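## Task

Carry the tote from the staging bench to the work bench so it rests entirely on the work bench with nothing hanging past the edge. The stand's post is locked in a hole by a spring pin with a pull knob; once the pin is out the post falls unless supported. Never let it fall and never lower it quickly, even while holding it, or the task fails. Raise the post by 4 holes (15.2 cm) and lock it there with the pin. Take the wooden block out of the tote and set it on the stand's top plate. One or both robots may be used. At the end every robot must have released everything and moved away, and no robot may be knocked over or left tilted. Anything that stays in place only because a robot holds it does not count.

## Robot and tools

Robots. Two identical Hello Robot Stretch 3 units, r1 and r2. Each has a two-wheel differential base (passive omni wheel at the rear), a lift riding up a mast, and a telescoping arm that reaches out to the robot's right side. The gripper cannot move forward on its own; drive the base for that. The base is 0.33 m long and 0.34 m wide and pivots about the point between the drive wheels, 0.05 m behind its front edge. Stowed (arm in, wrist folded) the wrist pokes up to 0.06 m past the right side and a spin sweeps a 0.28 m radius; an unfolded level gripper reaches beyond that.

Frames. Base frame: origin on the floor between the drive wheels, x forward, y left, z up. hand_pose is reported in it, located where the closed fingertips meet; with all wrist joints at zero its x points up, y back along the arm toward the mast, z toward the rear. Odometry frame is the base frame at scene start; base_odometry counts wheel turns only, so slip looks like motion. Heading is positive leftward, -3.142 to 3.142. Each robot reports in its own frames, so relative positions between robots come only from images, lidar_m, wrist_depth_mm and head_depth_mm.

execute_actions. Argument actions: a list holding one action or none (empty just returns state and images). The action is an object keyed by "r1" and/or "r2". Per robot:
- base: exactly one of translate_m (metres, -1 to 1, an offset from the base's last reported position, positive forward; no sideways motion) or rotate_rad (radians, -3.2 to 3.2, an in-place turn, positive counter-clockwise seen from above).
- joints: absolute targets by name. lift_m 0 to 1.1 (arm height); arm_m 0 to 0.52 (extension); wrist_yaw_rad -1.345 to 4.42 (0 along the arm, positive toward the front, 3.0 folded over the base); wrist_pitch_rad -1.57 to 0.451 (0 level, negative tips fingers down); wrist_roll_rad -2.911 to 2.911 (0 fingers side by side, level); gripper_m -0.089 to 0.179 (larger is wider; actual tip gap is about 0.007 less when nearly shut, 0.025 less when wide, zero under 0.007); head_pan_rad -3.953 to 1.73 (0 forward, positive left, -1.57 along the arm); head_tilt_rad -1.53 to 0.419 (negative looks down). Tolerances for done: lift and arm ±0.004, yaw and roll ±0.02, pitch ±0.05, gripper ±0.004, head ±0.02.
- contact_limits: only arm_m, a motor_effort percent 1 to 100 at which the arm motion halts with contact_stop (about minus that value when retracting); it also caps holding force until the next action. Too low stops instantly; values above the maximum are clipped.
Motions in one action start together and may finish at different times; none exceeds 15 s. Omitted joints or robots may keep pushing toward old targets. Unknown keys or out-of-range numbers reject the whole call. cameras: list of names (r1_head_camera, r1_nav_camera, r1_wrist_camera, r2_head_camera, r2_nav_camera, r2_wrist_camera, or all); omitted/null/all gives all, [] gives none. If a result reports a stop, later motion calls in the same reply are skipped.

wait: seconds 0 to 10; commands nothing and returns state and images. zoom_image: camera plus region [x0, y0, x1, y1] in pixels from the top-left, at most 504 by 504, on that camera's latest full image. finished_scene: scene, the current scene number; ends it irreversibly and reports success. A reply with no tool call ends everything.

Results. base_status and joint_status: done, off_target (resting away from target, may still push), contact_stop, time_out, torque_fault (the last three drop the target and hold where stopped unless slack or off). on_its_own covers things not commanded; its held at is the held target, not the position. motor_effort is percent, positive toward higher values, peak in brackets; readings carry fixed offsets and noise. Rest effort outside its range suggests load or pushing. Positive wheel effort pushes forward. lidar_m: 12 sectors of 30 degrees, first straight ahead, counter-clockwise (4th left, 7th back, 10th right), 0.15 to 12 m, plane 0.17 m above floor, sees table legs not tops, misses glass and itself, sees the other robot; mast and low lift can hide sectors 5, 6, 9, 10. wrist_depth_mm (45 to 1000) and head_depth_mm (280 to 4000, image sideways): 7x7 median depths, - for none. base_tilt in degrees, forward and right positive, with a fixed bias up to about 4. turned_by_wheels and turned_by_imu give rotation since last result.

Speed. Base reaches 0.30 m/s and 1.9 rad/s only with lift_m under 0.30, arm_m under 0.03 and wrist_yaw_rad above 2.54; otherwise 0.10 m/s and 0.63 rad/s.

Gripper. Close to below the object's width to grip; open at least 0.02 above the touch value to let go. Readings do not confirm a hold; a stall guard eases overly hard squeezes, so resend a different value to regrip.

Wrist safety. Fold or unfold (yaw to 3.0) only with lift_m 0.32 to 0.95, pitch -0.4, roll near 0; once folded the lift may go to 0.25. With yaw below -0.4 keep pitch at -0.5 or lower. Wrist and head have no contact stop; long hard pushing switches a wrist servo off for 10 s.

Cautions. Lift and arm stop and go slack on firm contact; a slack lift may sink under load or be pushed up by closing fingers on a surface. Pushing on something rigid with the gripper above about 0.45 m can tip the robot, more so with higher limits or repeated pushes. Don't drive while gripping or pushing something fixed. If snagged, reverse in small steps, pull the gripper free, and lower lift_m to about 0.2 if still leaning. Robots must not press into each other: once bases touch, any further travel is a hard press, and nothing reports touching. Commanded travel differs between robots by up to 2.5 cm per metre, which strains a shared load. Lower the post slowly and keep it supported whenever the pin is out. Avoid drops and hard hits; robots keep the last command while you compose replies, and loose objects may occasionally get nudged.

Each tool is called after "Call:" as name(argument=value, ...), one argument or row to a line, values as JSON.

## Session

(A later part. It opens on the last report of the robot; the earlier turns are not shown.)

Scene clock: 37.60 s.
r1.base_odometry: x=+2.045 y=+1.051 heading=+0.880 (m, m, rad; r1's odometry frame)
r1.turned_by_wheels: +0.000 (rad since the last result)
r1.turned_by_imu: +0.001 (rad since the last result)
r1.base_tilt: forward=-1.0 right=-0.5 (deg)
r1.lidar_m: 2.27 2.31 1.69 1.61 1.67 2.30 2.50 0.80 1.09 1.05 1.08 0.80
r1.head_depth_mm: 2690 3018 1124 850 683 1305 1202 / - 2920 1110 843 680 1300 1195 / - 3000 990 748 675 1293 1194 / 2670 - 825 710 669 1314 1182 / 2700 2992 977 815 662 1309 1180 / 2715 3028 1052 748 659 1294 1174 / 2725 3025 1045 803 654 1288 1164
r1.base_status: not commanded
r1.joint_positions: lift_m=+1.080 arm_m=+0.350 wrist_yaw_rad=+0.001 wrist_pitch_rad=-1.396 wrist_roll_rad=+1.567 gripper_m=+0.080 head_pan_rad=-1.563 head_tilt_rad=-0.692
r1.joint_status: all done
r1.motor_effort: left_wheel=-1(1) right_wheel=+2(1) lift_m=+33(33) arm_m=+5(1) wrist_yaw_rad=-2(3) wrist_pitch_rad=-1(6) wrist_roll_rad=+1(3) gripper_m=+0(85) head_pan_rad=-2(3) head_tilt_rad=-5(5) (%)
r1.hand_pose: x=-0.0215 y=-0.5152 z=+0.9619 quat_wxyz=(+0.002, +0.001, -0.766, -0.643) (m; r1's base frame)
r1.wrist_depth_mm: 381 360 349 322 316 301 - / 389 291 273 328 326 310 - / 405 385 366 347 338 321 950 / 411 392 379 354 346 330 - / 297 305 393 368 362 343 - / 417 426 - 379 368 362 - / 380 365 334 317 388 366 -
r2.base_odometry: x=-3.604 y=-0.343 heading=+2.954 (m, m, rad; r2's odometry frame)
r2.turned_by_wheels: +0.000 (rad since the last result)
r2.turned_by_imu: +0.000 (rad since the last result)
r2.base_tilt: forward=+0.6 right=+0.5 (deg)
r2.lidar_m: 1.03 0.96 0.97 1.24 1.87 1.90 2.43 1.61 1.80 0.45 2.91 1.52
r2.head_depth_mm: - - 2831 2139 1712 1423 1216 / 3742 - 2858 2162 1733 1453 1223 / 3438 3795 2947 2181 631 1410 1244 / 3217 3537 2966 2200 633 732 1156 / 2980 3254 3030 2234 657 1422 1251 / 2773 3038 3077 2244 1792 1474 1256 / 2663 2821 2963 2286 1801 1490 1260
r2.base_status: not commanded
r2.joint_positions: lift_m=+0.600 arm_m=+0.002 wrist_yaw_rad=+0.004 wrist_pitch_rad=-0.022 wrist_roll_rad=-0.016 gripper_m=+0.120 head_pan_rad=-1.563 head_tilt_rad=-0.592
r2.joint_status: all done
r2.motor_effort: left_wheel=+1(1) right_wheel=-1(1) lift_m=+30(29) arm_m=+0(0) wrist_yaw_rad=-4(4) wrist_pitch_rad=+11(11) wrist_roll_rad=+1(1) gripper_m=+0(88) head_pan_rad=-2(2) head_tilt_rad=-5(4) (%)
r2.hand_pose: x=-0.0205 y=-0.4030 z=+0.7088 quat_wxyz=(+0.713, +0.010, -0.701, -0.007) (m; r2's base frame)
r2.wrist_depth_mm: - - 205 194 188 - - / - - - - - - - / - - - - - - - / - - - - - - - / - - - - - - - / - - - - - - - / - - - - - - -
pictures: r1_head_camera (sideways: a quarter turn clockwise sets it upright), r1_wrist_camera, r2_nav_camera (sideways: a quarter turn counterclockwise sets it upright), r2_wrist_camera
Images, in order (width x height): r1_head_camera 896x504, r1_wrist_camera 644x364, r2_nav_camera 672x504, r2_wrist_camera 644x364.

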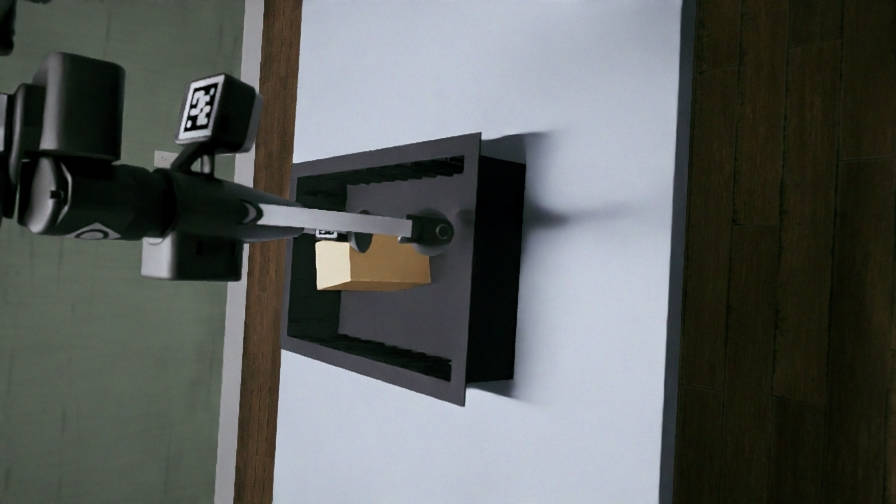

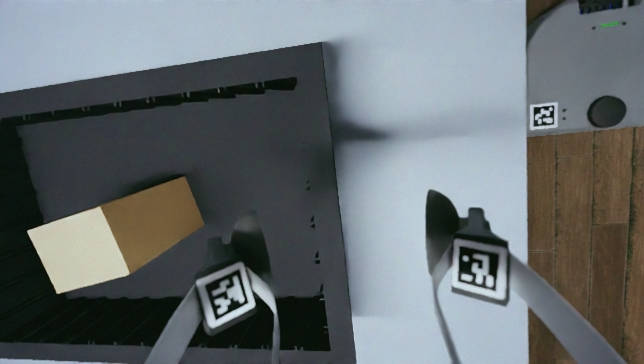

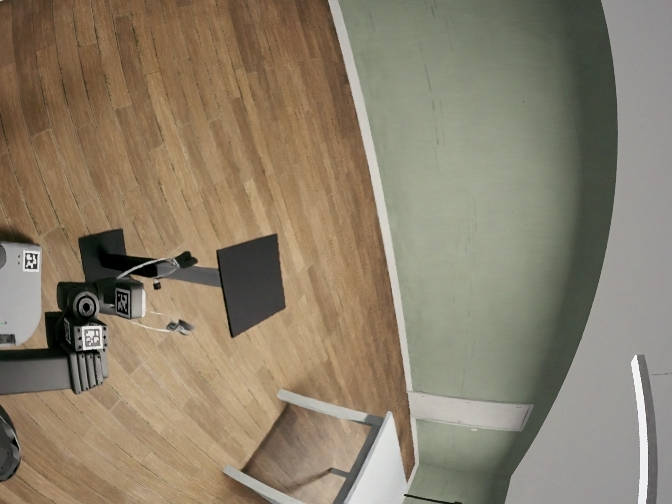

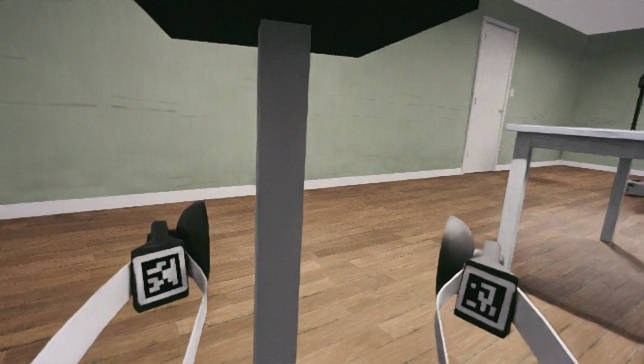

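Call:
execute_actions(
  actions=[
    {"r1":{"joints":{"arm_m":0.37,"lift_m":0.95}},"r2":{"base":{"translate_m":0.02},"joints":{"arm_m":0.06}}},
  ],
  cameras=["r1_head_camera","r1_wrist_camera","r2_wrist_camera"],
)

Scene clock: 39.73 s.
r1.base_odometry: x=+2.045 y=+1.051 heading=+0.880 (m, m, rad; r1's odometry frame)
r1.turned_by_wheels: +0.000 (rad since the last result)
r1.turned_by_imu: +0.001 (rad since the last result)
r1.base_tilt: forward=-1.0 right=-0.4 (deg)
r1.lidar_m: 2.27 2.32 1.69 1.61 1.66 2.31 2.49 0.80 1.09 1.05 1.08 0.80
r1.head_depth_mm: 2691 2919 - 849 683 1313 1203 / 2701 - 1061 839 678 1297 1196 / 2678 - - 742 674 1295 1189 / 2706 2998 2866 811 667 1310 1183 / 2730 3005 978 815 664 1304 1173 / 2711 3069 1056 749 658 1299 1175 / 2701 3052 1037 804 655 1288 1162
r1.base_status: not commanded
r1.joint_positions: lift_m=+0.950 arm_m=+0.370 wrist_yaw_rad=+0.001 wrist_pitch_rad=-1.396 wrist_roll_rad=+1.567 gripper_m=+0.080 head_pan_rad=-1.563 head_tilt_rad=-0.692
r1.joint_status: all done
r1.motor_effort: left_wheel=-1(1) right_wheel=+2(2) lift_m=+22(27) arm_m=+5(5) wrist_yaw_rad=-2(1) wrist_pitch_rad=-1(1) wrist_roll_rad=+1(1) gripper_m=+0(0) head_pan_rad=-2(4) head_tilt_rad=-5(5) (%)
r1.hand_pose: x=-0.0215 y=-0.5350 z=+0.8324 quat_wxyz=(+0.002, +0.001, -0.766, -0.643) (m; r1's base frame)
r1.wrist_depth_mm: 148 139 132 203 199 191 185 / 151 159 186 210 205 195 188 / 255 245 232 138 212 202 193 / 265 253 239 143 219 206 200 / 238 260 249 147 226 213 205 / 213 268 - 152 236 224 213 / 214 288 270 157 243 229 216
r2.base_odometry: x=-3.623 y=-0.339 heading=+2.954 (m, m, rad; r2's odometry frame)
r2.turned_by_wheels: +0.000 (rad since the last result)
r2.turned_by_imu: +0.000 (rad since the last result)
r2.base_tilt: forward=+0.4 right=+0.6 (deg)
r2.lidar_m: 1.01 0.94 0.96 1.22 1.88 1.91 2.43 1.63 1.81 0.44 2.90 1.50
r2.head_depth_mm: - - 2839 2156 1704 1424 1228 / 3680 - 2876 2155 1724 1441 1237 / 3481 3817 2905 2194 628 1374 1282 / 3170 3433 2973 2216 635 721 1220 / 3007 3272 2994 2248 1676 1466 1247 / 2786 3039 3060 2264 1782 1482 1254 / 2607 2833 2978 2304 1804 1479 1260
r2.base_status: done
r2.joint_positions: lift_m=+0.600 arm_m=+0.060 wrist_yaw_rad=+0.003 wrist_pitch_rad=-0.022 wrist_roll_rad=-0.016 gripper_m=+0.120 head_pan_rad=-1.563 head_tilt_rad=-0.592
r2.joint_status: all done
r2.motor_effort: left_wheel=+2(7) right_wheel=-2(3) lift_m=+29(29) arm_m=+6(7) wrist_yaw_rad=-3(4) wrist_pitch_rad=+11(11) wrist_roll_rad=+0(1) gripper_m=-1(0) head_pan_rad=-2(2) head_tilt_rad=-4(5) (%)
r2.hand_pose: x=-0.0207 y=-0.4603 z=+0.7089 quat_wxyz=(+0.713, +0.009, -0.701, -0.007) (m; r2's base frame)
r2.wrist_depth_mm: - - 209 141 186 - - / - - - 145 - - - / - - - 150 - - - / - - - 156 - - - / - - - 162 - - - / - - - 168 - - - / - - - 175 - - -
pictures: r1_head_camera (sideways: a quarter turn clockwise sets it upright), r1_wrist_camera, r2_wrist_camera
Images, in order (width x height): r1_head_camera 896x504, r1_wrist_camera 644x364, r2_wrist_camera 644x364.

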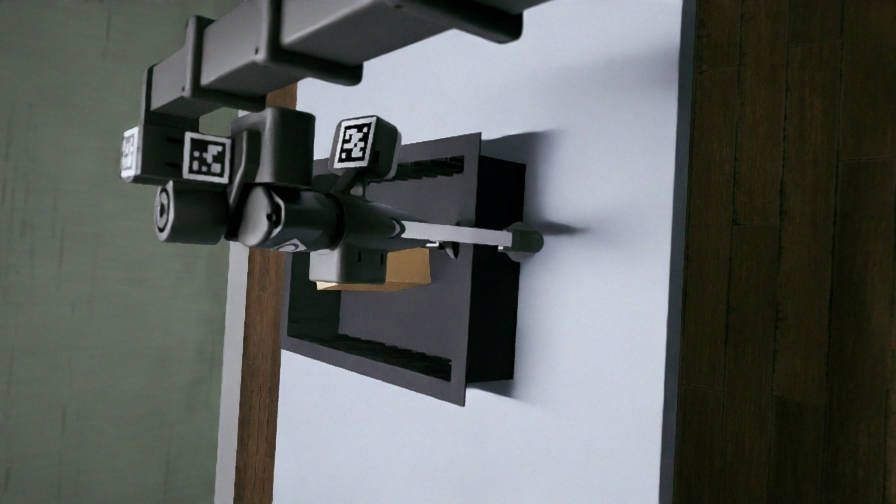

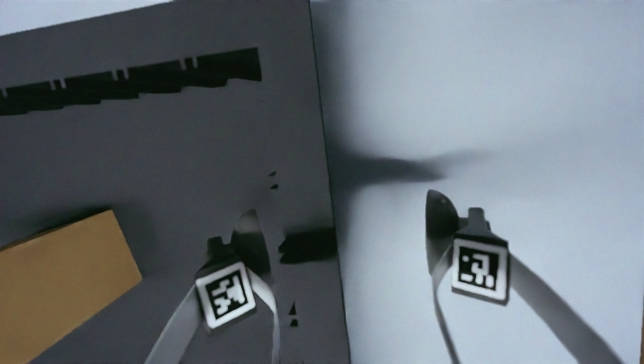

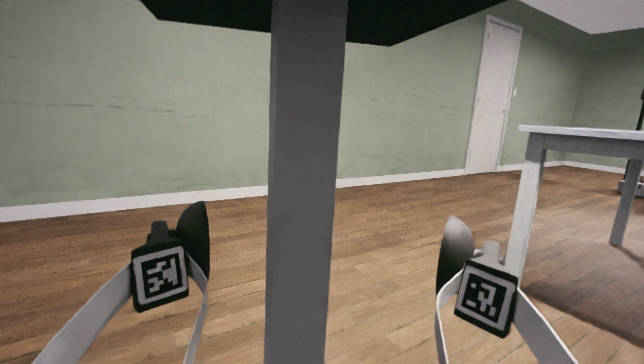

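Call:
execute_actions(
  actions=[
    {"r1":{"joints":{"arm_m":0.385,"lift_m":0.915}},"r2":{"joints":{"gripper_m":-0.03}}},
  ],
  cameras=[],
)

Call:
execute_actions(
  actions=[
    {"r1":{"joints":{"gripper_m":-0.05}}},
  ],
  cameras=[],
)

Call:
execute_actions(
  actions=[
    {"r1":{"joints":{"lift_m":1.05}}},
  ],
  cameras=["r1_head_camera","r2_wrist_camera"],
)

Scene clock: 41.93 s.
r1.base_odometry: x=+2.045 y=+1.051 heading=+0.880 (m, m, rad; r1's odometry frame)
r1.turned_by_wheels: +0.000 (rad since the last result)
r1.turned_by_imu: +0.001 (rad since the last result)
r1.base_tilt: forward=-0.9 right=-0.3 (deg)
r1.lidar_m: 2.27 2.32 1.69 1.61 1.66 2.31 2.50 0.80 1.09 1.05 1.09 0.80
r1.head_depth_mm: 2692 3017 - - 647 1313 1203 / 2693 2923 1056 817 679 1299 1203 / 2688 2914 - 714 675 1297 1194 / 2686 2973 972 710 667 1313 1182 / 2694 3015 974 816 663 1307 1180 / 2721 3030 1052 749 657 1294 1169 / 2715 3041 1045 803 652 1286 1160
r1.base_status: not commanded
r1.joint_positions: lift_m=+0.915 arm_m=+0.385 wrist_yaw_rad=+0.001 wrist_pitch_rad=-1.397 wrist_roll_rad=+1.567 gripper_m=+0.080 head_pan_rad=-1.563 head_tilt_rad=-0.692
r1.joint_status: all done
r1.motor_effort: left_wheel=-1(1) right_wheel=+1(1) lift_m=+22(22) arm_m=+4(5) wrist_yaw_rad=-1(1) wrist_pitch_rad=-1(1) wrist_roll_rad=+1(1) gripper_m=+0(0) head_pan_rad=-4(3) head_tilt_rad=-5(4) (%)
r1.hand_pose: x=-0.0215 y=-0.5500 z=+0.7974 quat_wxyz=(+0.002, +0.001, -0.766, -0.643) (m; r1's base frame)
r1.wrist_depth_mm: 106 102 98 94 168 160 154 / 143 165 185 97 173 166 158 / 216 207 195 100 178 170 164 / 224 213 201 102 185 175 168 / 226 221 209 106 192 180 174 / 200 229 - 110 198 188 179 / 192 245 227 114 205 193 181
r2.base_odometry: x=-3.623 y=-0.339 heading=+2.954 (m, m, rad; r2's odometry frame)
r2.turned_by_wheels: +0.000 (rad since the last result)
r2.turned_by_imu: +0.000 (rad since the last result)
r2.base_tilt: forward=+0.5 right=+0.6 (deg)
r2.lidar_m: 1.01 0.94 0.96 1.22 1.88 1.91 2.43 1.63 1.81 0.45 2.90 1.50
r2.head_depth_mm: - - 2856 2136 1699 1425 1219 / 3778 - 2865 2156 1722 1434 1234 / 3455 3745 2943 2183 627 1379 1257 / 3173 3542 2946 2224 632 747 1220 / 2950 3271 2996 2220 1669 1464 1248 / 2778 3056 3060 2260 1789 1467 1258 / 2605 2867 2977 2290 1788 1482 1259
r2.base_status: not commanded
r2.joint_positions: lift_m=+0.600 arm_m=+0.060 wrist_yaw_rad=+0.025 wrist_pitch_rad=-0.022 wrist_roll_rad=-0.016 gripper_m=-0.029 head_pan_rad=-1.563 head_tilt_rad=-0.592
r2.joint_status: all done
r2.on_its_own: wrist_yaw_rad is at rest, and its effort (-28) is outside its rest range (-12 to +12)
r2.motor_effort: left_wheel=+4(5) right_wheel=-10(10) lift_m=+29(29) arm_m=+5(6) wrist_yaw_rad=-28(29) wrist_pitch_rad=+11(10) wrist_roll_rad=+1(0) gripper_m=-25(100) head_pan_rad=-1(2) head_tilt_rad=-5(4) (%)
r2.hand_pose: x=-0.0150 y=-0.4602 z=+0.7089 quat_wxyz=(+0.713, +0.017, -0.701, +0.001) (m; r2's base frame)
r2.wrist_depth_mm: - - 210 140 186 - - / - - - 145 - - - / - - - 150 - - - / - - - 155 - - - / - - - 158 - - - / - - - 164 - - - / - - - 172 - - -
pictures: none
No camera images: the call's "cameras" was empty. Leave "cameras" out to get every camera's image.

Scene clock: 43.73 s.
r1.base_odometry: x=+2.045 y=+1.051 heading=+0.880 (m, m, rad; r1's odometry frame)
r1.turned_by_wheels: +0.000 (rad since the last result)
r1.turned_by_imu: +0.000 (rad since the last result)
r1.base_tilt: forward=-0.9 right=-0.5 (deg)
r1.lidar_m: 2.27 2.32 1.69 1.61 1.67 2.30 2.49 0.80 1.09 1.05 1.09 0.80
r1.head_depth_mm: 2682 3029 - - 649 1310 1206 / 2697 2908 1061 818 679 1299 1194 / 2680 2919 - 711 675 1294 1195 / 2709 2986 1924 705 667 1307 1184 / 2706 3030 972 814 664 1302 1174 / 2734 3049 1054 749 658 1296 1171 / 2728 3025 1041 801 653 1288 1165
r1.base_status: not commanded
r1.joint_positions: lift_m=+0.915 arm_m=+0.385 wrist_yaw_rad=+0.001 wrist_pitch_rad=-1.383 wrist_roll_rad=+1.567 gripper_m=-0.048 head_pan_rad=-1.563 head_tilt_rad=-0.692
r1.joint_status: all done
r1.motor_effort: left_wheel=-1(1) right_wheel=+2(1) lift_m=+22(22) arm_m=+3(4) wrist_yaw_rad=-1(2) wrist_pitch_rad=-5(5) wrist_roll_rad=+1(1) gripper_m=-32(100) head_pan_rad=-3(3) head_tilt_rad=-5(5) (%)
r1.hand_pose: x=-0.0215 y=-0.5537 z=+0.7977 quat_wxyz=(+0.002, +0.001, -0.770, -0.638) (m; r1's base frame)
r1.wrist_depth_mm: 108 104 100 93 168 160 153 / 135 162 187 96 173 164 157 / 220 209 196 99 177 169 162 / 228 215 203 102 183 176 167 / 230 223 212 105 144 179 171 / 192 231 223 109 108 186 178 / 186 243 228 212 200 195 182
r2.base_odometry: x=-3.623 y=-0.339 heading=+2.954 (m, m, rad; r2's odometry frame)
r2.turned_by_wheels: +0.000 (rad since the last result)
r2.turned_by_imu: +0.000 (rad since the last result)
r2.base_tilt: forward=+0.5 right=+0.6 (deg)
r2.lidar_m: 1.01 0.94 0.96 1.22 1.88 1.91 2.44 1.62 1.81 0.44 2.91 1.50
r2.head_depth_mm: - - 2882 2131 1705 1423 1221 / 3753 - 2891 2152 1725 1429 1242 / 3435 3736 2940 2196 627 1379 1270 / 3162 3556 2971 2203 632 745 1222 / 2983 3254 3041 2235 1683 1468 1250 / 2785 3035 3085 2254 1778 1472 1257 / 2603 2872 2941 2284 1800 1484 1261
r2.base_status: not commanded
r2.joint_positions: lift_m=+0.600 arm_m=+0.060 wrist_yaw_rad=+0.042 wrist_pitch_rad=-0.022 wrist_roll_rad=-0.016 gripper_m=-0.029 head_pan_rad=-1.563 head_tilt_rad=-0.592
r2.joint_status: not commanded
r2.on_its_own: wrist_yaw_rad is held at +0.042, not at your +0.000, by its stall guard, which is not easing now
r2.motor_effort: left_wheel=+2(4) right_wheel=-4(10) lift_m=+29(30) arm_m=+5(5) wrist_yaw_rad=+1(28) wrist_pitch_rad=+11(10) wrist_roll_rad=+0(1) gripper_m=-23(25) head_pan_rad=-3(3) head_tilt_rad=-4(4) (%)
r2.hand_pose: x=-0.0106 y=-0.4601 z=+0.7089 quat_wxyz=(+0.713, +0.023, -0.701, +0.007) (m; r2's base frame)
r2.wrist_depth_mm: - - 209 139 185 - - / - - - 145 - - - / - - - 149 - - - / - - - 154 - - - / - - - 159 - - - / - - - 164 - - - / - - - 173 - - -
pictures: none
No camera images: the call's "cameras" was empty. Leave "cameras" out to get every camera's image.

Scene clock: 45.80 s.
r1.base_odometry: x=+2.045 y=+1.051 heading=+0.880 (m, m, rad; r1's odometry frame)
r1.turned_by_wheels: +0.000 (rad since the last result)
r1.turned_by_imu: +0.001 (rad since the last result)
r1.base_tilt: forward=-1.0 right=-0.4 (deg)
r1.lidar_m: 2.27 2.32 1.69 1.61 1.66 2.30 2.49 0.80 1.09 1.05 1.09 0.80
r1.head_depth_mm: - 2993 1121 848 685 1311 1205 / - 3014 1103 818 679 1298 1194 / - - 968 623 673 1293 1189 / 2711 2975 753 748 668 1311 1184 / 2715 3021 963 630 662 1305 1174 / 2703 3023 1048 763 657 1299 1166 / 2721 3021 1037 800 651 1287 1168
r1.base_status: not commanded
r1.joint_positions: lift_m=+1.050 arm_m=+0.385 wrist_yaw_rad=+0.001 wrist_pitch_rad=-1.407 wrist_roll_rad=+1.568 gripper_m=-0.041 head_pan_rad=-1.563 head_tilt_rad=-0.692
r1.joint_status: all done
r1.on_its_own: gripper_m is held at -0.040, not at your -0.050, by its stall guard, which is still easing
r1.motor_effort: left_wheel=+0(1) right_wheel=+1(3) lift_m=+36(39) arm_m=+4(4) wrist_yaw_rad=-1(1) wrist_pitch_rad=+2(5) wrist_roll_rad=+1(1) gripper_m=-2(33) head_pan_rad=-4(3) head_tilt_rad=-5(5) (%)
r1.hand_pose: x=-0.0215 y=-0.5475 z=+0.9315 quat_wxyz=(+0.002, +0.001, -0.762, -0.647) (m; r1's base frame)
r1.wrist_depth_mm: 338 157 133 115 286 275 271 / 195 189 216 120 295 280 277 / 356 299 255 124 305 291 919 / 362 314 264 129 311 302 915 / 211 240 274 131 316 312 - / 194 234 296 134 326 321 - / 320 336 306 256 342 327 -
r2.base_odometry: x=-3.623 y=-0.339 heading=+2.954 (m, m, rad; r2's odometry frame)
r2.turned_by_wheels: +0.000 (rad since the last result)
r2.turned_by_imu: +0.000 (rad since the last result)
r2.base_tilt: forward=+0.6 right=+0.6 (deg)
r2.lidar_m: 1.01 0.94 0.96 1.22 1.88 1.91 2.43 1.62 1.81 0.45 2.90 1.50
r2.head_depth_mm: - - 2856 2140 1712 1420 1223 / 3738 - 2890 2162 1711 1432 1242 / 3418 3753 2930 2178 628 1371 1270 / 3215 3496 2965 2204 633 746 1219 / 2939 3299 3017 2240 1675 1453 1251 / 2756 3042 3074 2247 1774 1475 1254 / 2612 2848 2957 2274 1803 1478 1258
r2.base_status: not commanded
r2.joint_positions: lift_m=+0.600 arm_m=+0.060 wrist_yaw_rad=+0.042 wrist_pitch_rad=-0.022 wrist_roll_rad=-0.016 gripper_m=-0.029 head_pan_rad=-1.563 head_tilt_rad=-0.592
r2.joint_status: not commanded
r2.on_its_own: wrist_yaw_rad is held at +0.042, not at your +0.000, by its stall guard, which is not easing now
r2.motor_effort: left_wheel=+3(3) right_wheel=-4(5) lift_m=+29(30) arm_m=+5(5) wrist_yaw_rad=+0(1) wrist_pitch_rad=+11(10) wrist_roll_rad=+0(0) gripper_m=-23(23) head_pan_rad=-2(3) head_tilt_rad=-4(3) (%)
r2.hand_pose: x=-0.0106 y=-0.4601 z=+0.7089 quat_wxyz=(+0.713, +0.023, -0.701, +0.007) (m; r2's base frame)
r2.wrist_depth_mm: - - 210 139 186 - - / - - - 145 - - - / - - - 149 - - - / - - - 154 - - - / - - - 159 - - - / - - - 165 - - - / - - - 172 - - -
pictures: r1_head_camera (sideways: a quarter turn clockwise sets it upright), r2_wrist_camera
Images, in order (width x height): r1_head_camera 896x504, r2_wrist_camera 644x364.

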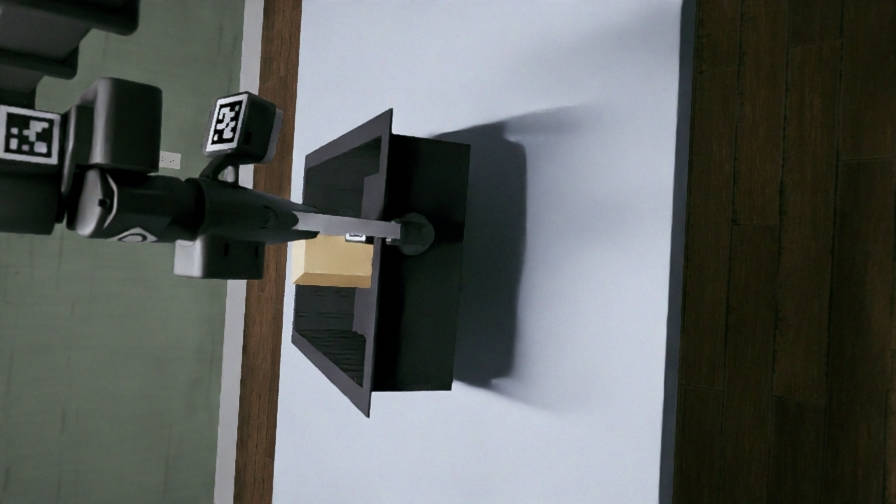

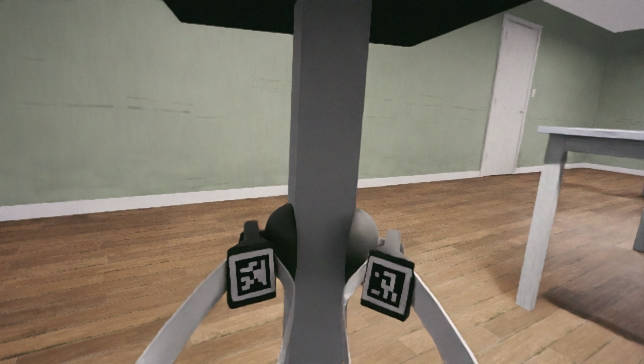

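Slipping/tilting and the guard is easing. Put down.

Call:
execute_actions(
  actions=[
    {"r1":{"joints":{"lift_m":0.915,"gripper_m":-0.03}}},
  ],
  cameras=["r1_head_camera","r1_wrist_camera"],
)

Scene clock: 48.47 s.
r1.base_odometry: x=+2.045 y=+1.051 heading=+0.880 (m, m, rad; r1's odometry frame)
r1.turned_by_wheels: +0.000 (rad since the last result)
r1.turned_by_imu: +0.000 (rad since the last result)
r1.base_tilt: forward=-0.8 right=-0.4 (deg)
r1.lidar_m: 2.27 2.32 1.70 1.61 1.67 2.30 2.50 0.80 1.09 1.05 1.09 0.79
r1.head_depth_mm: 2658 2967 - - 665 1304 1204 / 2694 2911 1059 843 678 1296 1198 / 2716 - - 747 672 1290 1193 / 2712 2979 2826 761 667 1317 1184 / 2713 3020 974 813 664 1302 1171 / 2699 3048 1054 750 657 1293 1171 / 2701 3051 1037 802 651 1291 1158
r1.base_status: not commanded
r1.joint_positions: lift_m=+0.932 arm_m=+0.385 wrist_yaw_rad=+0.001 wrist_pitch_rad=-1.408 wrist_roll_rad=+1.568 gripper_m=-0.029 head_pan_rad=-1.563 head_tilt_rad=-0.692
r1.joint_status: lift_m contact_stop (moved -0.118 of -0.135); the others done
r1.on_its_own: lift_m is slack since a contact_stop, until your next command for it (your +0.915 is given up)
r1.motor_effort: left_wheel=+1(3) right_wheel=-3(3) lift_m=+27(31) arm_m=+4(3) wrist_yaw_rad=-1(2) wrist_pitch_rad=+3(6) wrist_roll_rad=+1(1) gripper_m=-20(27) head_pan_rad=-3(3) head_tilt_rad=-5(5) (%)
r1.hand_pose: x=-0.0215 y=-0.5472 z=+0.8138 quat_wxyz=(+0.002, +0.001, -0.762, -0.648) (m; r1's base frame)
r1.wrist_depth_mm: 123 119 114 109 183 176 168 / 171 182 204 113 189 181 174 / 234 223 212 116 194 187 178 / 243 231 219 120 200 192 185 / 214 237 227 123 203 198 190 / 194 243 237 127 218 205 197 / 193 260 244 232 221 216 202
r2.base_odometry: x=-3.623 y=-0.339 heading=+2.954 (m, m, rad; r2's odometry frame)
r2.turned_by_wheels: +0.000 (rad since the last result)
r2.turned_by_imu: +0.000 (rad since the last result)
r2.base_tilt: forward=+0.5 right=+0.6 (deg)
r2.lidar_m: 1.01 0.94 0.96 1.22 1.88 1.91 2.43 1.63 1.81 0.44 2.91 1.50
r2.head_depth_mm: - - 2845 2143 1714 1423 1221 / 3751 - 2910 2174 1734 1435 1240 / 3467 3818 2908 2195 626 1379 1269 / 3179 3478 2961 2206 632 745 1218 / 2970 3261 3038 2236 1676 1462 1248 / 2801 3025 3050 2236 1779 1471 1260 / 2637 2847 2952 2280 1808 1479 1261
r2.base_status: not commanded
r2.joint_positions: lift_m=+0.600 arm_m=+0.060 wrist_yaw_rad=+0.042 wrist_pitch_rad=-0.022 wrist_roll_rad=-0.016 gripper_m=-0.029 head_pan_rad=-1.563 head_tilt_rad=-0.592
r2.joint_status: not commanded
r2.on_its_own: wrist_yaw_rad is held at +0.042, not at your +0.000, by its stall guard, which is not easing now
r2.motor_effort: left_wheel=+3(3) right_wheel=-4(4) lift_m=+29(29) arm_m=+5(5) wrist_yaw_rad=+0(0) wrist_pitch_rad=+10(10) wrist_roll_rad=+0(0) gripper_m=-23(23) head_pan_rad=-2(2) head_tilt_rad=-5(5) (%)
r2.hand_pose: x=-0.0106 y=-0.4601 z=+0.7089 quat_wxyz=(+0.713, +0.023, -0.701, +0.007) (m; r2's base frame)
r2.wrist_depth_mm: - - 209 140 185 - - / - - - 144 - - - / - - - 150 - - - / - - - 154 - - - / - - - 159 - - - / - - - 164 - - - / - - - 171 - - -
pictures: r1_head_camera (sideways: a quarter turn clockwise sets it upright), r1_wrist_camera
Images, in order (width x height): r1_head_camera 896x504, r1_wrist_camera 644x364.

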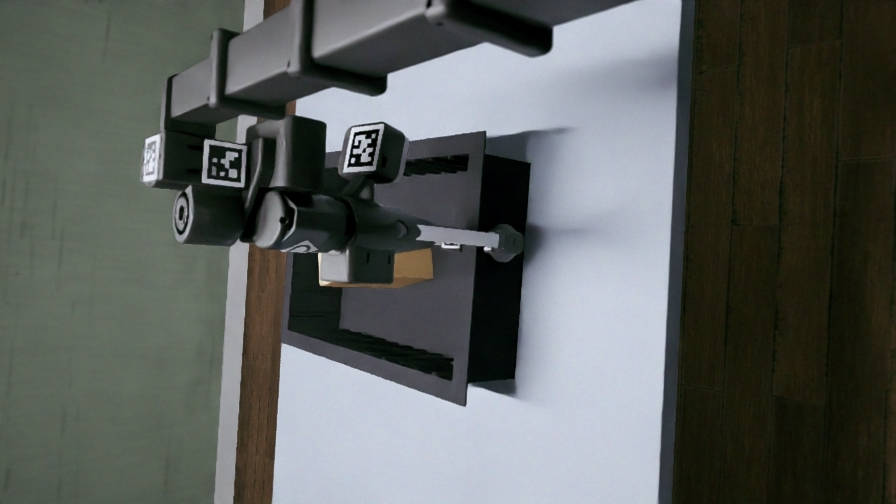

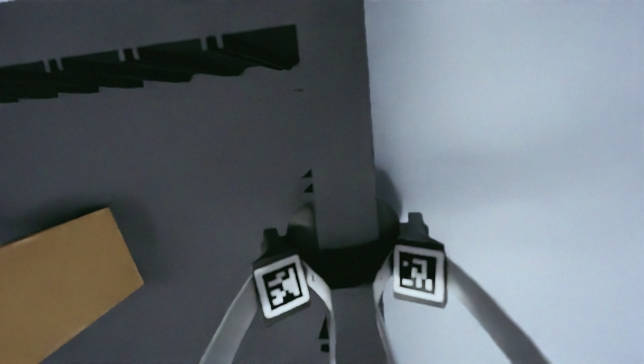

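Call:
execute_actions(
  actions=[
    {"r1":{"joints":{"gripper_m":0.12}}},
  ],
  cameras=[],
)

Call:
execute_actions(
  actions=[
    {"r1":{"base":{"translate_m":-0.03},"joints":{"lift_m":1.05,"wrist_roll_rad":0,"arm_m":0.48}}},
  ],
  cameras=["r1_head_camera","r1_wrist_camera"],
)

Scene clock: 50.63 s.
r1.base_odometry: x=+2.045 y=+1.051 heading=+0.880 (m, m, rad; r1's odometry frame)
r1.turned_by_wheels: +0.000 (rad since the last result)
r1.turned_by_imu: +0.000 (rad since the last result)
r1.base_tilt: forward=-1.0 right=-0.3 (deg)
r1.lidar_m: 2.27 2.32 1.69 1.61 1.67 2.30 2.50 0.80 1.09 1.05 1.09 0.80
r1.head_depth_mm: 2713 2973 - - 666 1310 1198 / 2694 2924 1057 840 679 1299 1199 / 2699 2897 - 747 672 1292 1193 / 2720 2954 2909 702 652 1310 1183 / 2701 3039 971 811 663 1304 1182 / 2709 3047 1049 748 656 1294 1173 / 2720 3072 1041 800 655 1284 1166
r1.base_status: not commanded
r1.joint_positions: lift_m=+0.932 arm_m=+0.385 wrist_yaw_rad=+0.001 wrist_pitch_rad=-1.402 wrist_roll_rad=+1.568 gripper_m=+0.120 head_pan_rad=-1.563 head_tilt_rad=-0.692
r1.joint_status: all done
r1.on_its_own: lift_m is slack since a contact_stop, until your next command for it (your +0.915 is given up)
r1.motor_effort: left_wheel=+1(2) right_wheel=-1(4) lift_m=+27(27) arm_m=+3(4) wrist_yaw_rad=-1(1) wrist_pitch_rad=+1(3) wrist_roll_rad=+1(1) gripper_m=+0(85) head_pan_rad=-4(3) head_tilt_rad=-4(5) (%)
r1.hand_pose: x=-0.0215 y=-0.5488 z=+0.8139 quat_wxyz=(+0.002, +0.001, -0.764, -0.645) (m; r1's base frame)
r1.wrist_depth_mm: 124 119 114 108 183 175 168 / 170 172 202 111 186 180 172 / 234 225 212 115 192 186 178 / 243 229 219 120 200 191 184 / 211 237 226 124 205 - 189 / 194 229 231 221 214 208 192 / 189 261 245 229 218 212 202
r2.base_odometry: x=-3.623 y=-0.339 heading=+2.954 (m, m, rad; r2's odometry frame)
r2.turned_by_wheels: +0.000 (rad since the last result)
r2.turned_by_imu: +0.000 (rad since the last result)
r2.base_tilt: forward=+0.5 right=+0.5 (deg)
r2.lidar_m: 1.01 0.94 0.96 1.22 1.88 1.91 2.44 1.63 1.81 0.44 2.90 1.50
r2.head_depth_mm: - - 2848 2137 1705 1421 1218 / 3758 - 2883 2170 1726 1434 1238 / 3480 3771 2958 2176 627 1379 1274 / 3193 3541 2956 2211 633 745 1214 / 2954 3228 2993 2228 1678 1458 1251 / 2790 3005 3077 2241 1784 1477 1251 / 2617 2844 2997 2290 1797 1481 1261
r2.base_status: not commanded
r2.joint_positions: lift_m=+0.600 arm_m=+0.060 wrist_yaw_rad=+0.042 wrist_pitch_rad=-0.022 wrist_roll_rad=-0.016 gripper_m=-0.029 head_pan_rad=-1.563 head_tilt_rad=-0.592
r2.joint_status: not commanded
r2.on_its_own: wrist_yaw_rad is held at +0.042, not at your +0.000, by its stall guard, which is not easing now
r2.motor_effort: left_wheel=+3(3) right_wheel=-4(4) lift_m=+29(29) arm_m=+5(5) wrist_yaw_rad=+0(0) wrist_pitch_rad=+10(11) wrist_roll_rad=+1(0) gripper_m=-23(23) head_pan_rad=-3(3) head_tilt_rad=-4(4) (%)
r2.hand_pose: x=-0.0106 y=-0.4601 z=+0.7089 quat_wxyz=(+0.713, +0.023, -0.701, +0.007) (m; r2's base frame)
r2.wrist_depth_mm: - - 210 140 184 - - / - - - 145 - - - / - - - 150 - - - / - - - 153 - - - / - - - 158 - - - / - - - 165 - - - / - - - 172 - - -
pictures: none
No camera images: the call's "cameras" was empty. Leave "cameras" out to get every camera's image.

Scene clock: 52.57 s.
r1.base_odometry: x=+2.026 y=+1.028 heading=+0.880 (m, m, rad; r1's odometry frame)
r1.turned_by_wheels: +0.000 (rad since the last result)
r1.turned_by_imu: +0.000 (rad since the last result)
r1.base_tilt: forward=-1.0 right=-0.4 (deg)
r1.lidar_m: 2.30 2.32 1.69 1.61 1.66 2.30 2.47 0.77 1.09 1.05 1.09 0.82
r1.head_depth_mm: - 3021 1119 850 683 1306 1202 / 2708 3024 1106 842 679 1298 1200 / - 3059 1011 751 673 1288 1189 / 2666 2966 986 749 668 1313 1182 / 2718 3027 994 738 662 1305 1173 / 2722 3059 1012 765 659 1292 1168 / 2709 3045 1042 801 653 1287 1164
r1.base_status: done
r1.joint_positions: lift_m=+1.050 arm_m=+0.480 wrist_yaw_rad=+0.000 wrist_pitch_rad=-1.403 wrist_roll_rad=+0.005 gripper_m=+0.120 head_pan_rad=-1.563 head_tilt_rad=-0.692
r1.joint_status: all done
r1.motor_effort: left_wheel=+0(3) right_wheel=+0(5) lift_m=+33(37) arm_m=+5(8) wrist_yaw_rad=+0(1) wrist_pitch_rad=+1(6) wrist_roll_rad=-2(4) gripper_m=+0(2) head_pan_rad=-4(2) head_tilt_rad=-5(5) (%)
r1.hand_pose: x=-0.0216 y=-0.6435 z=+0.9318 quat_wxyz=(+0.539, +0.455, -0.541, -0.458) (m; r1's base frame)
r1.wrist_depth_mm: 252 323 207 318 261 321 317 / 327 310 212 320 281 320 318 / 335 290 329 320 321 317 321 / 338 270 330 324 322 322 323 / 336 261 328 326 321 - 321 / 338 246 332 292 243 242 323 / 340 293 248 246 332 330 327
r2.base_odometry: x=-3.623 y=-0.339 heading=+2.954 (m, m, rad; r2's odometry frame)
r2.turned_by_wheels: +0.000 (rad since the last result)
r2.turned_by_imu: +0.000 (rad since the last result)
r2.base_tilt: forward=+0.6 right=+0.6 (deg)
r2.lidar_m: 1.01 0.94 0.96 1.22 1.88 1.91 2.43 1.63 1.81 0.44 2.90 1.50
r2.head_depth_mm: - - 2818 2147 1736 1427 1218 / 3746 - 2880 2152 1739 1431 1238 / 3462 3765 2932 2192 626 1376 1271 / 3193 3503 2983 2208 634 747 1217 / 2988 3256 3026 2228 1672 1472 1250 / 2770 3022 3045 2247 1785 1475 1252 / 2593 2831 2949 2278 1795 1490 1259
r2.base_status: not commanded
r2.joint_positions: lift_m=+0.600 arm_m=+0.060 wrist_yaw_rad=+0.042 wrist_pitch_rad=-0.022 wrist_roll_rad=-0.016 gripper_m=-0.029 head_pan_rad=-1.563 head_tilt_rad=-0.592
r2.joint_status: not commanded
r2.on_its_own: wrist_yaw_rad is held at +0.042, not at your +0.000, by its stall guard, which is not easing now
r2.motor_effort: left_wheel=+3(2) right_wheel=-4(4) lift_m=+29(29) arm_m=+5(5) wrist_yaw_rad=+1(0) wrist_pitch_rad=+10(10) wrist_roll_rad=+1(0) gripper_m=-22(23) head_pan_rad=-3(3) head_tilt_rad=-4(4) (%)
r2.hand_pose: x=-0.0106 y=-0.4601 z=+0.7089 quat_wxyz=(+0.713, +0.023, -0.701, +0.007) (m; r2's base frame)
r2.wrist_depth_mm: - - 208 140 185 - - / - - - 144 - - - / - - - 150 - - - / - - - 153 - - - / - - - 158 - - - / - - - 165 - - - / - - - 174 - - -
pictures: r1_head_camera (sideways: a quarter turn clockwise sets it upright), r1_wrist_camera
Images, in order (width x height): r1_head_camera 896x504, r1_wrist_camera 644x364.

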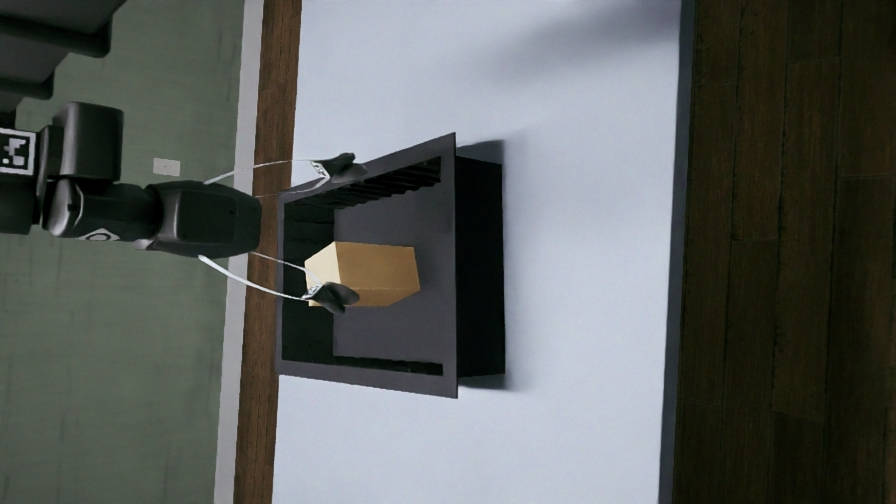

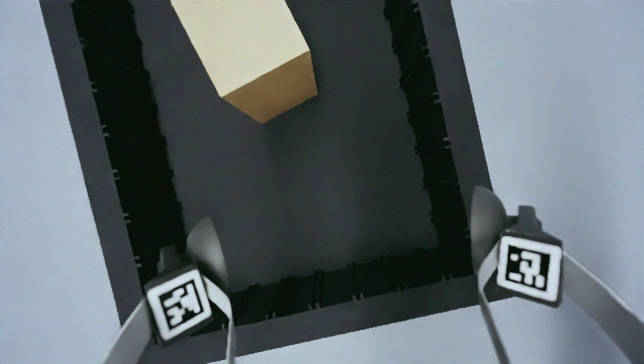

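Call:
execute_actions(
  actions=[
    {"r1":{"base":{"translate_m":-0.04},"joints":{"arm_m":0.52,"wrist_pitch_rad":-1.25}}},
  ],
  cameras=["r1_head_camera","r1_wrist_camera"],
)

Scene clock: 54.07 s.
r1.base_odometry: x=+2.000 y=+0.997 heading=+0.880 (m, m, rad; r1's odometry frame)
r1.turned_by_wheels: +0.000 (rad since the last result)
r1.turned_by_imu: +0.000 (rad since the last result)
r1.base_tilt: forward=-0.9 right=-0.4 (deg)
r1.lidar_m: 2.34 2.31 1.69 1.60 1.67 2.30 2.43 0.74 1.09 1.05 1.09 0.86
r1.head_depth_mm: - 3032 1119 849 686 1309 1200 / 2716 3021 1104 839 679 1301 1197 / - 3029 1049 781 672 1297 1193 / 2706 3053 988 750 668 1315 1183 / 2692 3051 975 742 665 1308 1175 / 2734 3053 971 734 658 1290 1171 / 2695 3068 1041 803 654 1287 1163
r1.base_status: done
r1.joint_positions: lift_m=+1.050 arm_m=+0.520 wrist_yaw_rad=+0.000 wrist_pitch_rad=-1.257 wrist_roll_rad=+0.004 gripper_m=+0.120 head_pan_rad=-1.563 head_tilt_rad=-0.692
r1.joint_status: all done
r1.motor_effort: left_wheel=+0(4) right_wheel=+1(5) lift_m=+33(33) arm_m=+5(7) wrist_yaw_rad=+1(1) wrist_pitch_rad=+2(3) wrist_roll_rad=-2(2) gripper_m=+0(0) head_pan_rad=-2(3) head_tilt_rad=-4(5) (%)
r1.hand_pose: x=-0.0216 y=-0.7208 z=+0.9373 quat_wxyz=(+0.571, +0.415, -0.573, -0.417) (m; r1's base frame)
r1.wrist_depth_mm: 295 348 356 353 351 348 345 / 285 355 355 348 345 346 340 / 278 318 227 343 337 338 333 / 275 316 223 335 327 328 329 / 261 324 320 328 324 - 319 / 261 300 328 325 303 321 318 / 293 279 327 320 281 315 310
r2.base_odometry: x=-3.623 y=-0.339 heading=+2.954 (m, m, rad; r2's odometry frame)
r2.turned_by_wheels: +0.000 (rad since the last result)
r2.turned_by_imu: +0.000 (rad since the last result)
r2.base_tilt: forward=+0.5 right=+0.6 (deg)
r2.lidar_m: 1.01 0.94 0.96 1.22 1.88 1.91 2.44 1.63 1.81 0.44 2.90 1.50
r2.head_depth_mm: - - 2840 2140 1721 1425 1226 / 3684 - 2902 2165 1710 1432 1236 / 3431 3813 2920 2176 628 1379 1271 / 3169 3456 2977 2218 632 748 1212 / 2983 3229 3020 2233 1675 1462 1255 / 2776 3031 3021 2275 1765 1477 1258 / 2607 2856 2964 2275 1802 1475 1261
r2.base_status: not commanded
r2.joint_positions: lift_m=+0.600 arm_m=+0.060 wrist_yaw_rad=+0.042 wrist_pitch_rad=-0.022 wrist_roll_rad=-0.016 gripper_m=-0.029 head_pan_rad=-1.563 head_tilt_rad=-0.592
r2.joint_status: not commanded
r2.on_its_own: wrist_yaw_rad is held at +0.042, not at your +0.000, by its stall guard, which is not easing now
r2.motor_effort: left_wheel=+3(3) right_wheel=-4(4) lift_m=+29(29) arm_m=+5(5) wrist_yaw_rad=+0(0) wrist_pitch_rad=+10(11) wrist_roll_rad=+1(1) gripper_m=-23(23) head_pan_rad=-3(2) head_tilt_rad=-4(5) (%)
r2.hand_pose: x=-0.0106 y=-0.4601 z=+0.7089 quat_wxyz=(+0.713, +0.023, -0.701, +0.007) (m; r2's base frame)
r2.wrist_depth_mm: - - 210 140 186 - - / - - - 145 - - - / - - - 150 - - - / - - - 154 - - - / - - - 158 - - - / - - - 164 - - - / - - - 173 - - -
pictures: r1_head_camera (sideways: a quarter turn clockwise sets it upright), r1_wrist_camera
Images, in order (width x height): r1_head_camera 896x504, r1_wrist_camera 644x364.

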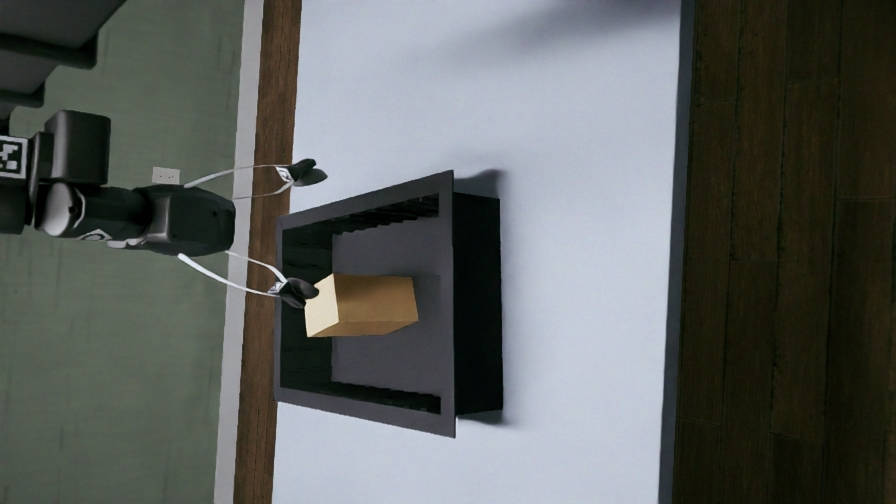

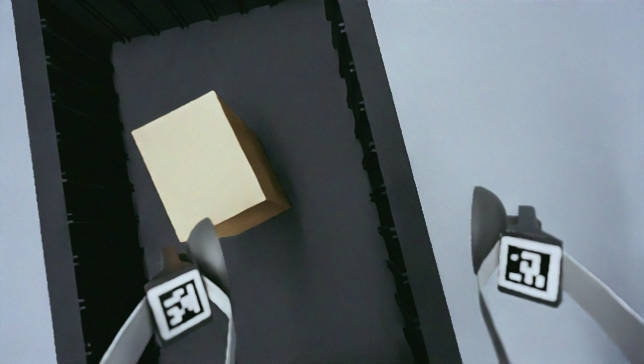

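Wrong way; go forward.

Call:
execute_actions(
  actions=[
    {"r1":{"base":{"translate_m":0.085}}},
  ],
  cameras=[],
)

Call:
execute_actions(
  actions=[
    {"r1":{"joints":{"lift_m":0.93}}},
  ],
  cameras=["r1_head_camera","r1_wrist_camera"],
)

Scene clock: 56.07 s.
r1.base_odometry: x=+2.054 y=+1.063 heading=+0.880 (m, m, rad; r1's odometry frame)
r1.turned_by_wheels: +0.000 (rad since the last result)
r1.turned_by_imu: +0.000 (rad since the last result)
r1.base_tilt: forward=-1.0 right=-0.6 (deg)
r1.lidar_m: 2.26 2.31 1.69 1.62 1.66 2.30 2.51 0.82 1.09 1.05 1.08 0.78
r1.head_depth_mm: - 3002 1120 851 684 1312 1204 / 2714 3010 1105 779 680 1301 1197 / - 3053 997 751 673 1293 1187 / 2650 3049 945 743 669 1320 1178 / 2721 3033 986 741 663 1308 1178 / 2725 3040 1050 810 658 1291 1171 / 2700 3025 1039 802 653 1284 1166
r1.base_status: done
r1.joint_positions: lift_m=+1.050 arm_m=+0.520 wrist_yaw_rad=+0.000 wrist_pitch_rad=-1.257 wrist_roll_rad=+0.004 gripper_m=+0.120 head_pan_rad=-1.563 head_tilt_rad=-0.692
r1.joint_status: not commanded
r1.motor_effort: left_wheel=+0(2) right_wheel=+0(7) lift_m=+33(33) arm_m=+4(5) wrist_yaw_rad=+1(0) wrist_pitch_rad=+2(2) wrist_roll_rad=-2(2) gripper_m=+0(0) head_pan_rad=-2(3) head_tilt_rad=-5(4) (%)
r1.hand_pose: x=-0.0216 y=-0.7208 z=+0.9373 quat_wxyz=(+0.571, +0.415, -0.573, -0.417) (m; r1's base frame)
r1.wrist_depth_mm: 376 303 351 354 343 343 347 / 366 307 354 348 341 275 337 / 357 295 345 222 339 269 330 / 352 343 341 219 331 253 326 / 347 341 333 329 326 - 318 / 340 338 328 323 323 317 316 / 335 331 313 322 316 301 232
r2.base_odometry: x=-3.623 y=-0.339 heading=+2.954 (m, m, rad; r2's odometry frame)
r2.turned_by_wheels: +0.000 (rad since the last result)
r2.turned_by_imu: +0.000 (rad since the last result)
r2.base_tilt: forward=+0.5 right=+0.5 (deg)
r2.lidar_m: 1.01 0.94 0.96 1.22 1.88 1.90 2.44 1.63 1.81 0.45 2.90 1.50
r2.head_depth_mm: - - 2871 2153 1709 1420 1221 / 3715 - 2898 2171 1731 1433 1234 / 3434 3777 2938 2188 627 1378 1273 / 3234 3522 2943 2209 632 746 1217 / 2994 3235 3022 2226 1665 1461 1250 / 2772 3029 3055 2256 1776 1478 1252 / 2615 2816 2980 2258 1806 1483 1260
r2.base_status: not commanded
r2.joint_positions: lift_m=+0.600 arm_m=+0.060 wrist_yaw_rad=+0.042 wrist_pitch_rad=-0.022 wrist_roll_rad=-0.016 gripper_m=-0.029 head_pan_rad=-1.563 head_tilt_rad=-0.592
r2.joint_status: not commanded
r2.on_its_own: wrist_yaw_rad is held at +0.042, not at your +0.000, by its stall guard, which is not easing now
r2.motor_effort: left_wheel=+2(3) right_wheel=-5(5) lift_m=+30(29) arm_m=+5(5) wrist_yaw_rad=+1(0) wrist_pitch_rad=+11(10) wrist_roll_rad=+0(0) gripper_m=-23(23) head_pan_rad=-2(3) head_tilt_rad=-5(5) (%)
r2.hand_pose: x=-0.0106 y=-0.4601 z=+0.7089 quat_wxyz=(+0.713, +0.023, -0.701, +0.007) (m; r2's base frame)
r2.wrist_depth_mm: - - 210 139 186 - - / - - - 145 - - - / - - - 150 - - - / - - - 154 - - - / - - - 159 - - - / - - - 164 - - - / - - - 173 - - -
pictures: none
No camera images: the call's "cameras" was empty. Leave "cameras" out to get every camera's image.

Scene clock: 58.00 s.
r1.base_odometry: x=+2.054 y=+1.063 heading=+0.880 (m, m, rad; r1's odometry frame)
r1.turned_by_wheels: +0.000 (rad since the last result)
r1.turned_by_imu: +0.000 (rad since the last result)
r1.base_tilt: forward=-1.0 right=-0.3 (deg)
r1.lidar_m: 2.26 2.32 1.69 1.62 1.66 2.30 2.52 0.81 1.09 1.05 1.09 0.78
r1.head_depth_mm: 2680 2935 - - 666 1308 1204 / 2689 - 1058 779 678 1305 1193 / 2686 - 996 752 672 1292 1187 / 2704 3039 869 741 667 1307 1185 / 2727 3037 987 737 664 1308 1173 / 2693 3043 1051 810 658 1302 1172 / 2713 3006 1042 802 652 1287 1169
r1.base_status: not commanded
r1.joint_positions: lift_m=+0.930 arm_m=+0.520 wrist_yaw_rad=+0.000 wrist_pitch_rad=-1.256 wrist_roll_rad=+0.004 gripper_m=+0.120 head_pan_rad=-1.563 head_tilt_rad=-0.692
r1.joint_status: all done
r1.motor_effort: left_wheel=+0(0) right_wheel=+0(1) lift_m=+22(28) arm_m=+4(4) wrist_yaw_rad=+0(1) wrist_pitch_rad=+2(2) wrist_roll_rad=-1(2) gripper_m=+0(0) head_pan_rad=-4(2) head_tilt_rad=-5(4) (%)
r1.hand_pose: x=-0.0216 y=-0.7209 z=+0.8179 quat_wxyz=(+0.571, +0.415, -0.573, -0.417) (m; r1's base frame)
r1.wrist_depth_mm: 175 235 105 104 224 205 143 / 166 230 104 102 101 217 148 / 157 220 223 100 99 216 153 / 152 210 220 99 214 213 163 / 146 193 217 214 214 - 165 / 139 172 213 210 207 206 162 / 133 161 211 209 206 203 199
r2.base_odometry: x=-3.623 y=-0.339 heading=+2.954 (m, m, rad; r2's odometry frame)
r2.turned_by_wheels: +0.000 (rad since the last result)
r2.turned_by_imu: +0.000 (rad since the last result)
r2.base_tilt: forward=+0.5 right=+0.7 (deg)
r2.lidar_m: 1.01 0.94 0.96 1.22 1.88 1.90 2.43 1.63 1.81 0.44 2.91 1.50
r2.head_depth_mm: - - 2869 2140 1720 1426 1225 / 3770 - 2897 2142 1726 1435 1242 / 3416 3768 2919 2174 627 1385 1275 / 3223 3491 2956 2205 632 746 1216 / 2973 3246 2972 2227 1672 1471 1243 / 2800 3044 3066 2244 1784 1477 1253 / 2608 2846 2946 2289 1797 1488 1263
r2.base_status: not commanded
r2.joint_positions: lift_m=+0.600 arm_m=+0.060 wrist_yaw_rad=+0.042 wrist_pitch_rad=-0.022 wrist_roll_rad=-0.016 gripper_m=-0.029 head_pan_rad=-1.563 head_tilt_rad=-0.592
r2.joint_status: not commanded
r2.on_its_own: wrist_yaw_rad is held at +0.042, not at your +0.000, by its stall guard, which is not easing now
r2.motor_effort: left_wheel=+3(2) right_wheel=-4(4) lift_m=+29(29) arm_m=+5(5) wrist_yaw_rad=+1(0) wrist_pitch_rad=+10(10) wrist_roll_rad=+0(1) gripper_m=-23(22) head_pan_rad=-3(3) head_tilt_rad=-6(5) (%)
r2.hand_pose: x=-0.0106 y=-0.4601 z=+0.7089 quat_wxyz=(+0.713, +0.023, -0.701, +0.007) (m; r2's base frame)
r2.wrist_depth_mm: - - 211 140 185 - - / - - - 145 - - - / - - - 150 - - - / - - - 154 - - - / - - - 158 - - - / - - - 165 - - - / - - - 173 - - -
pictures: r1_head_camera (sideways: a quarter turn clockwise sets it upright), r1_wrist_camera
Images, in order (width x height): r1_head_camera 896x504, r1_wrist_camera 644x364.

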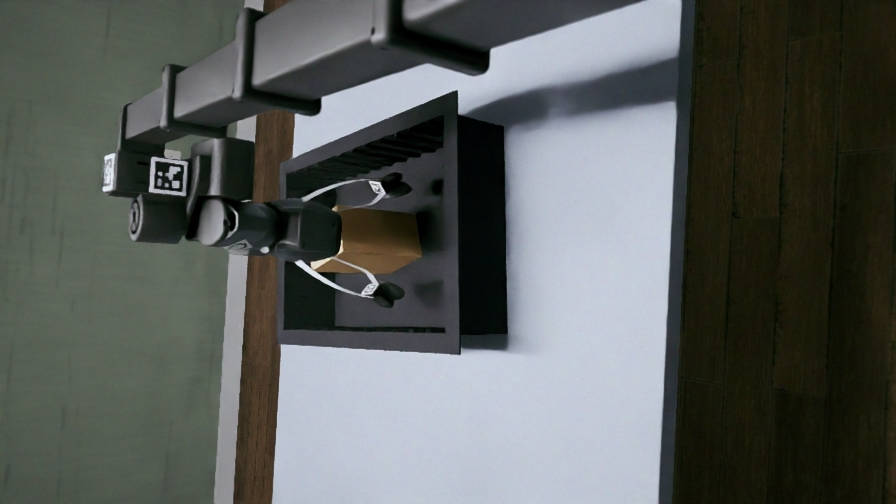

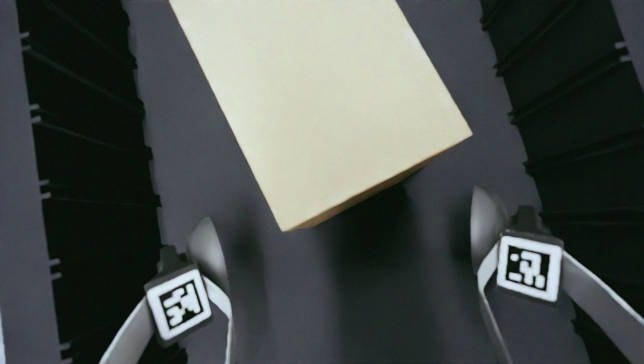

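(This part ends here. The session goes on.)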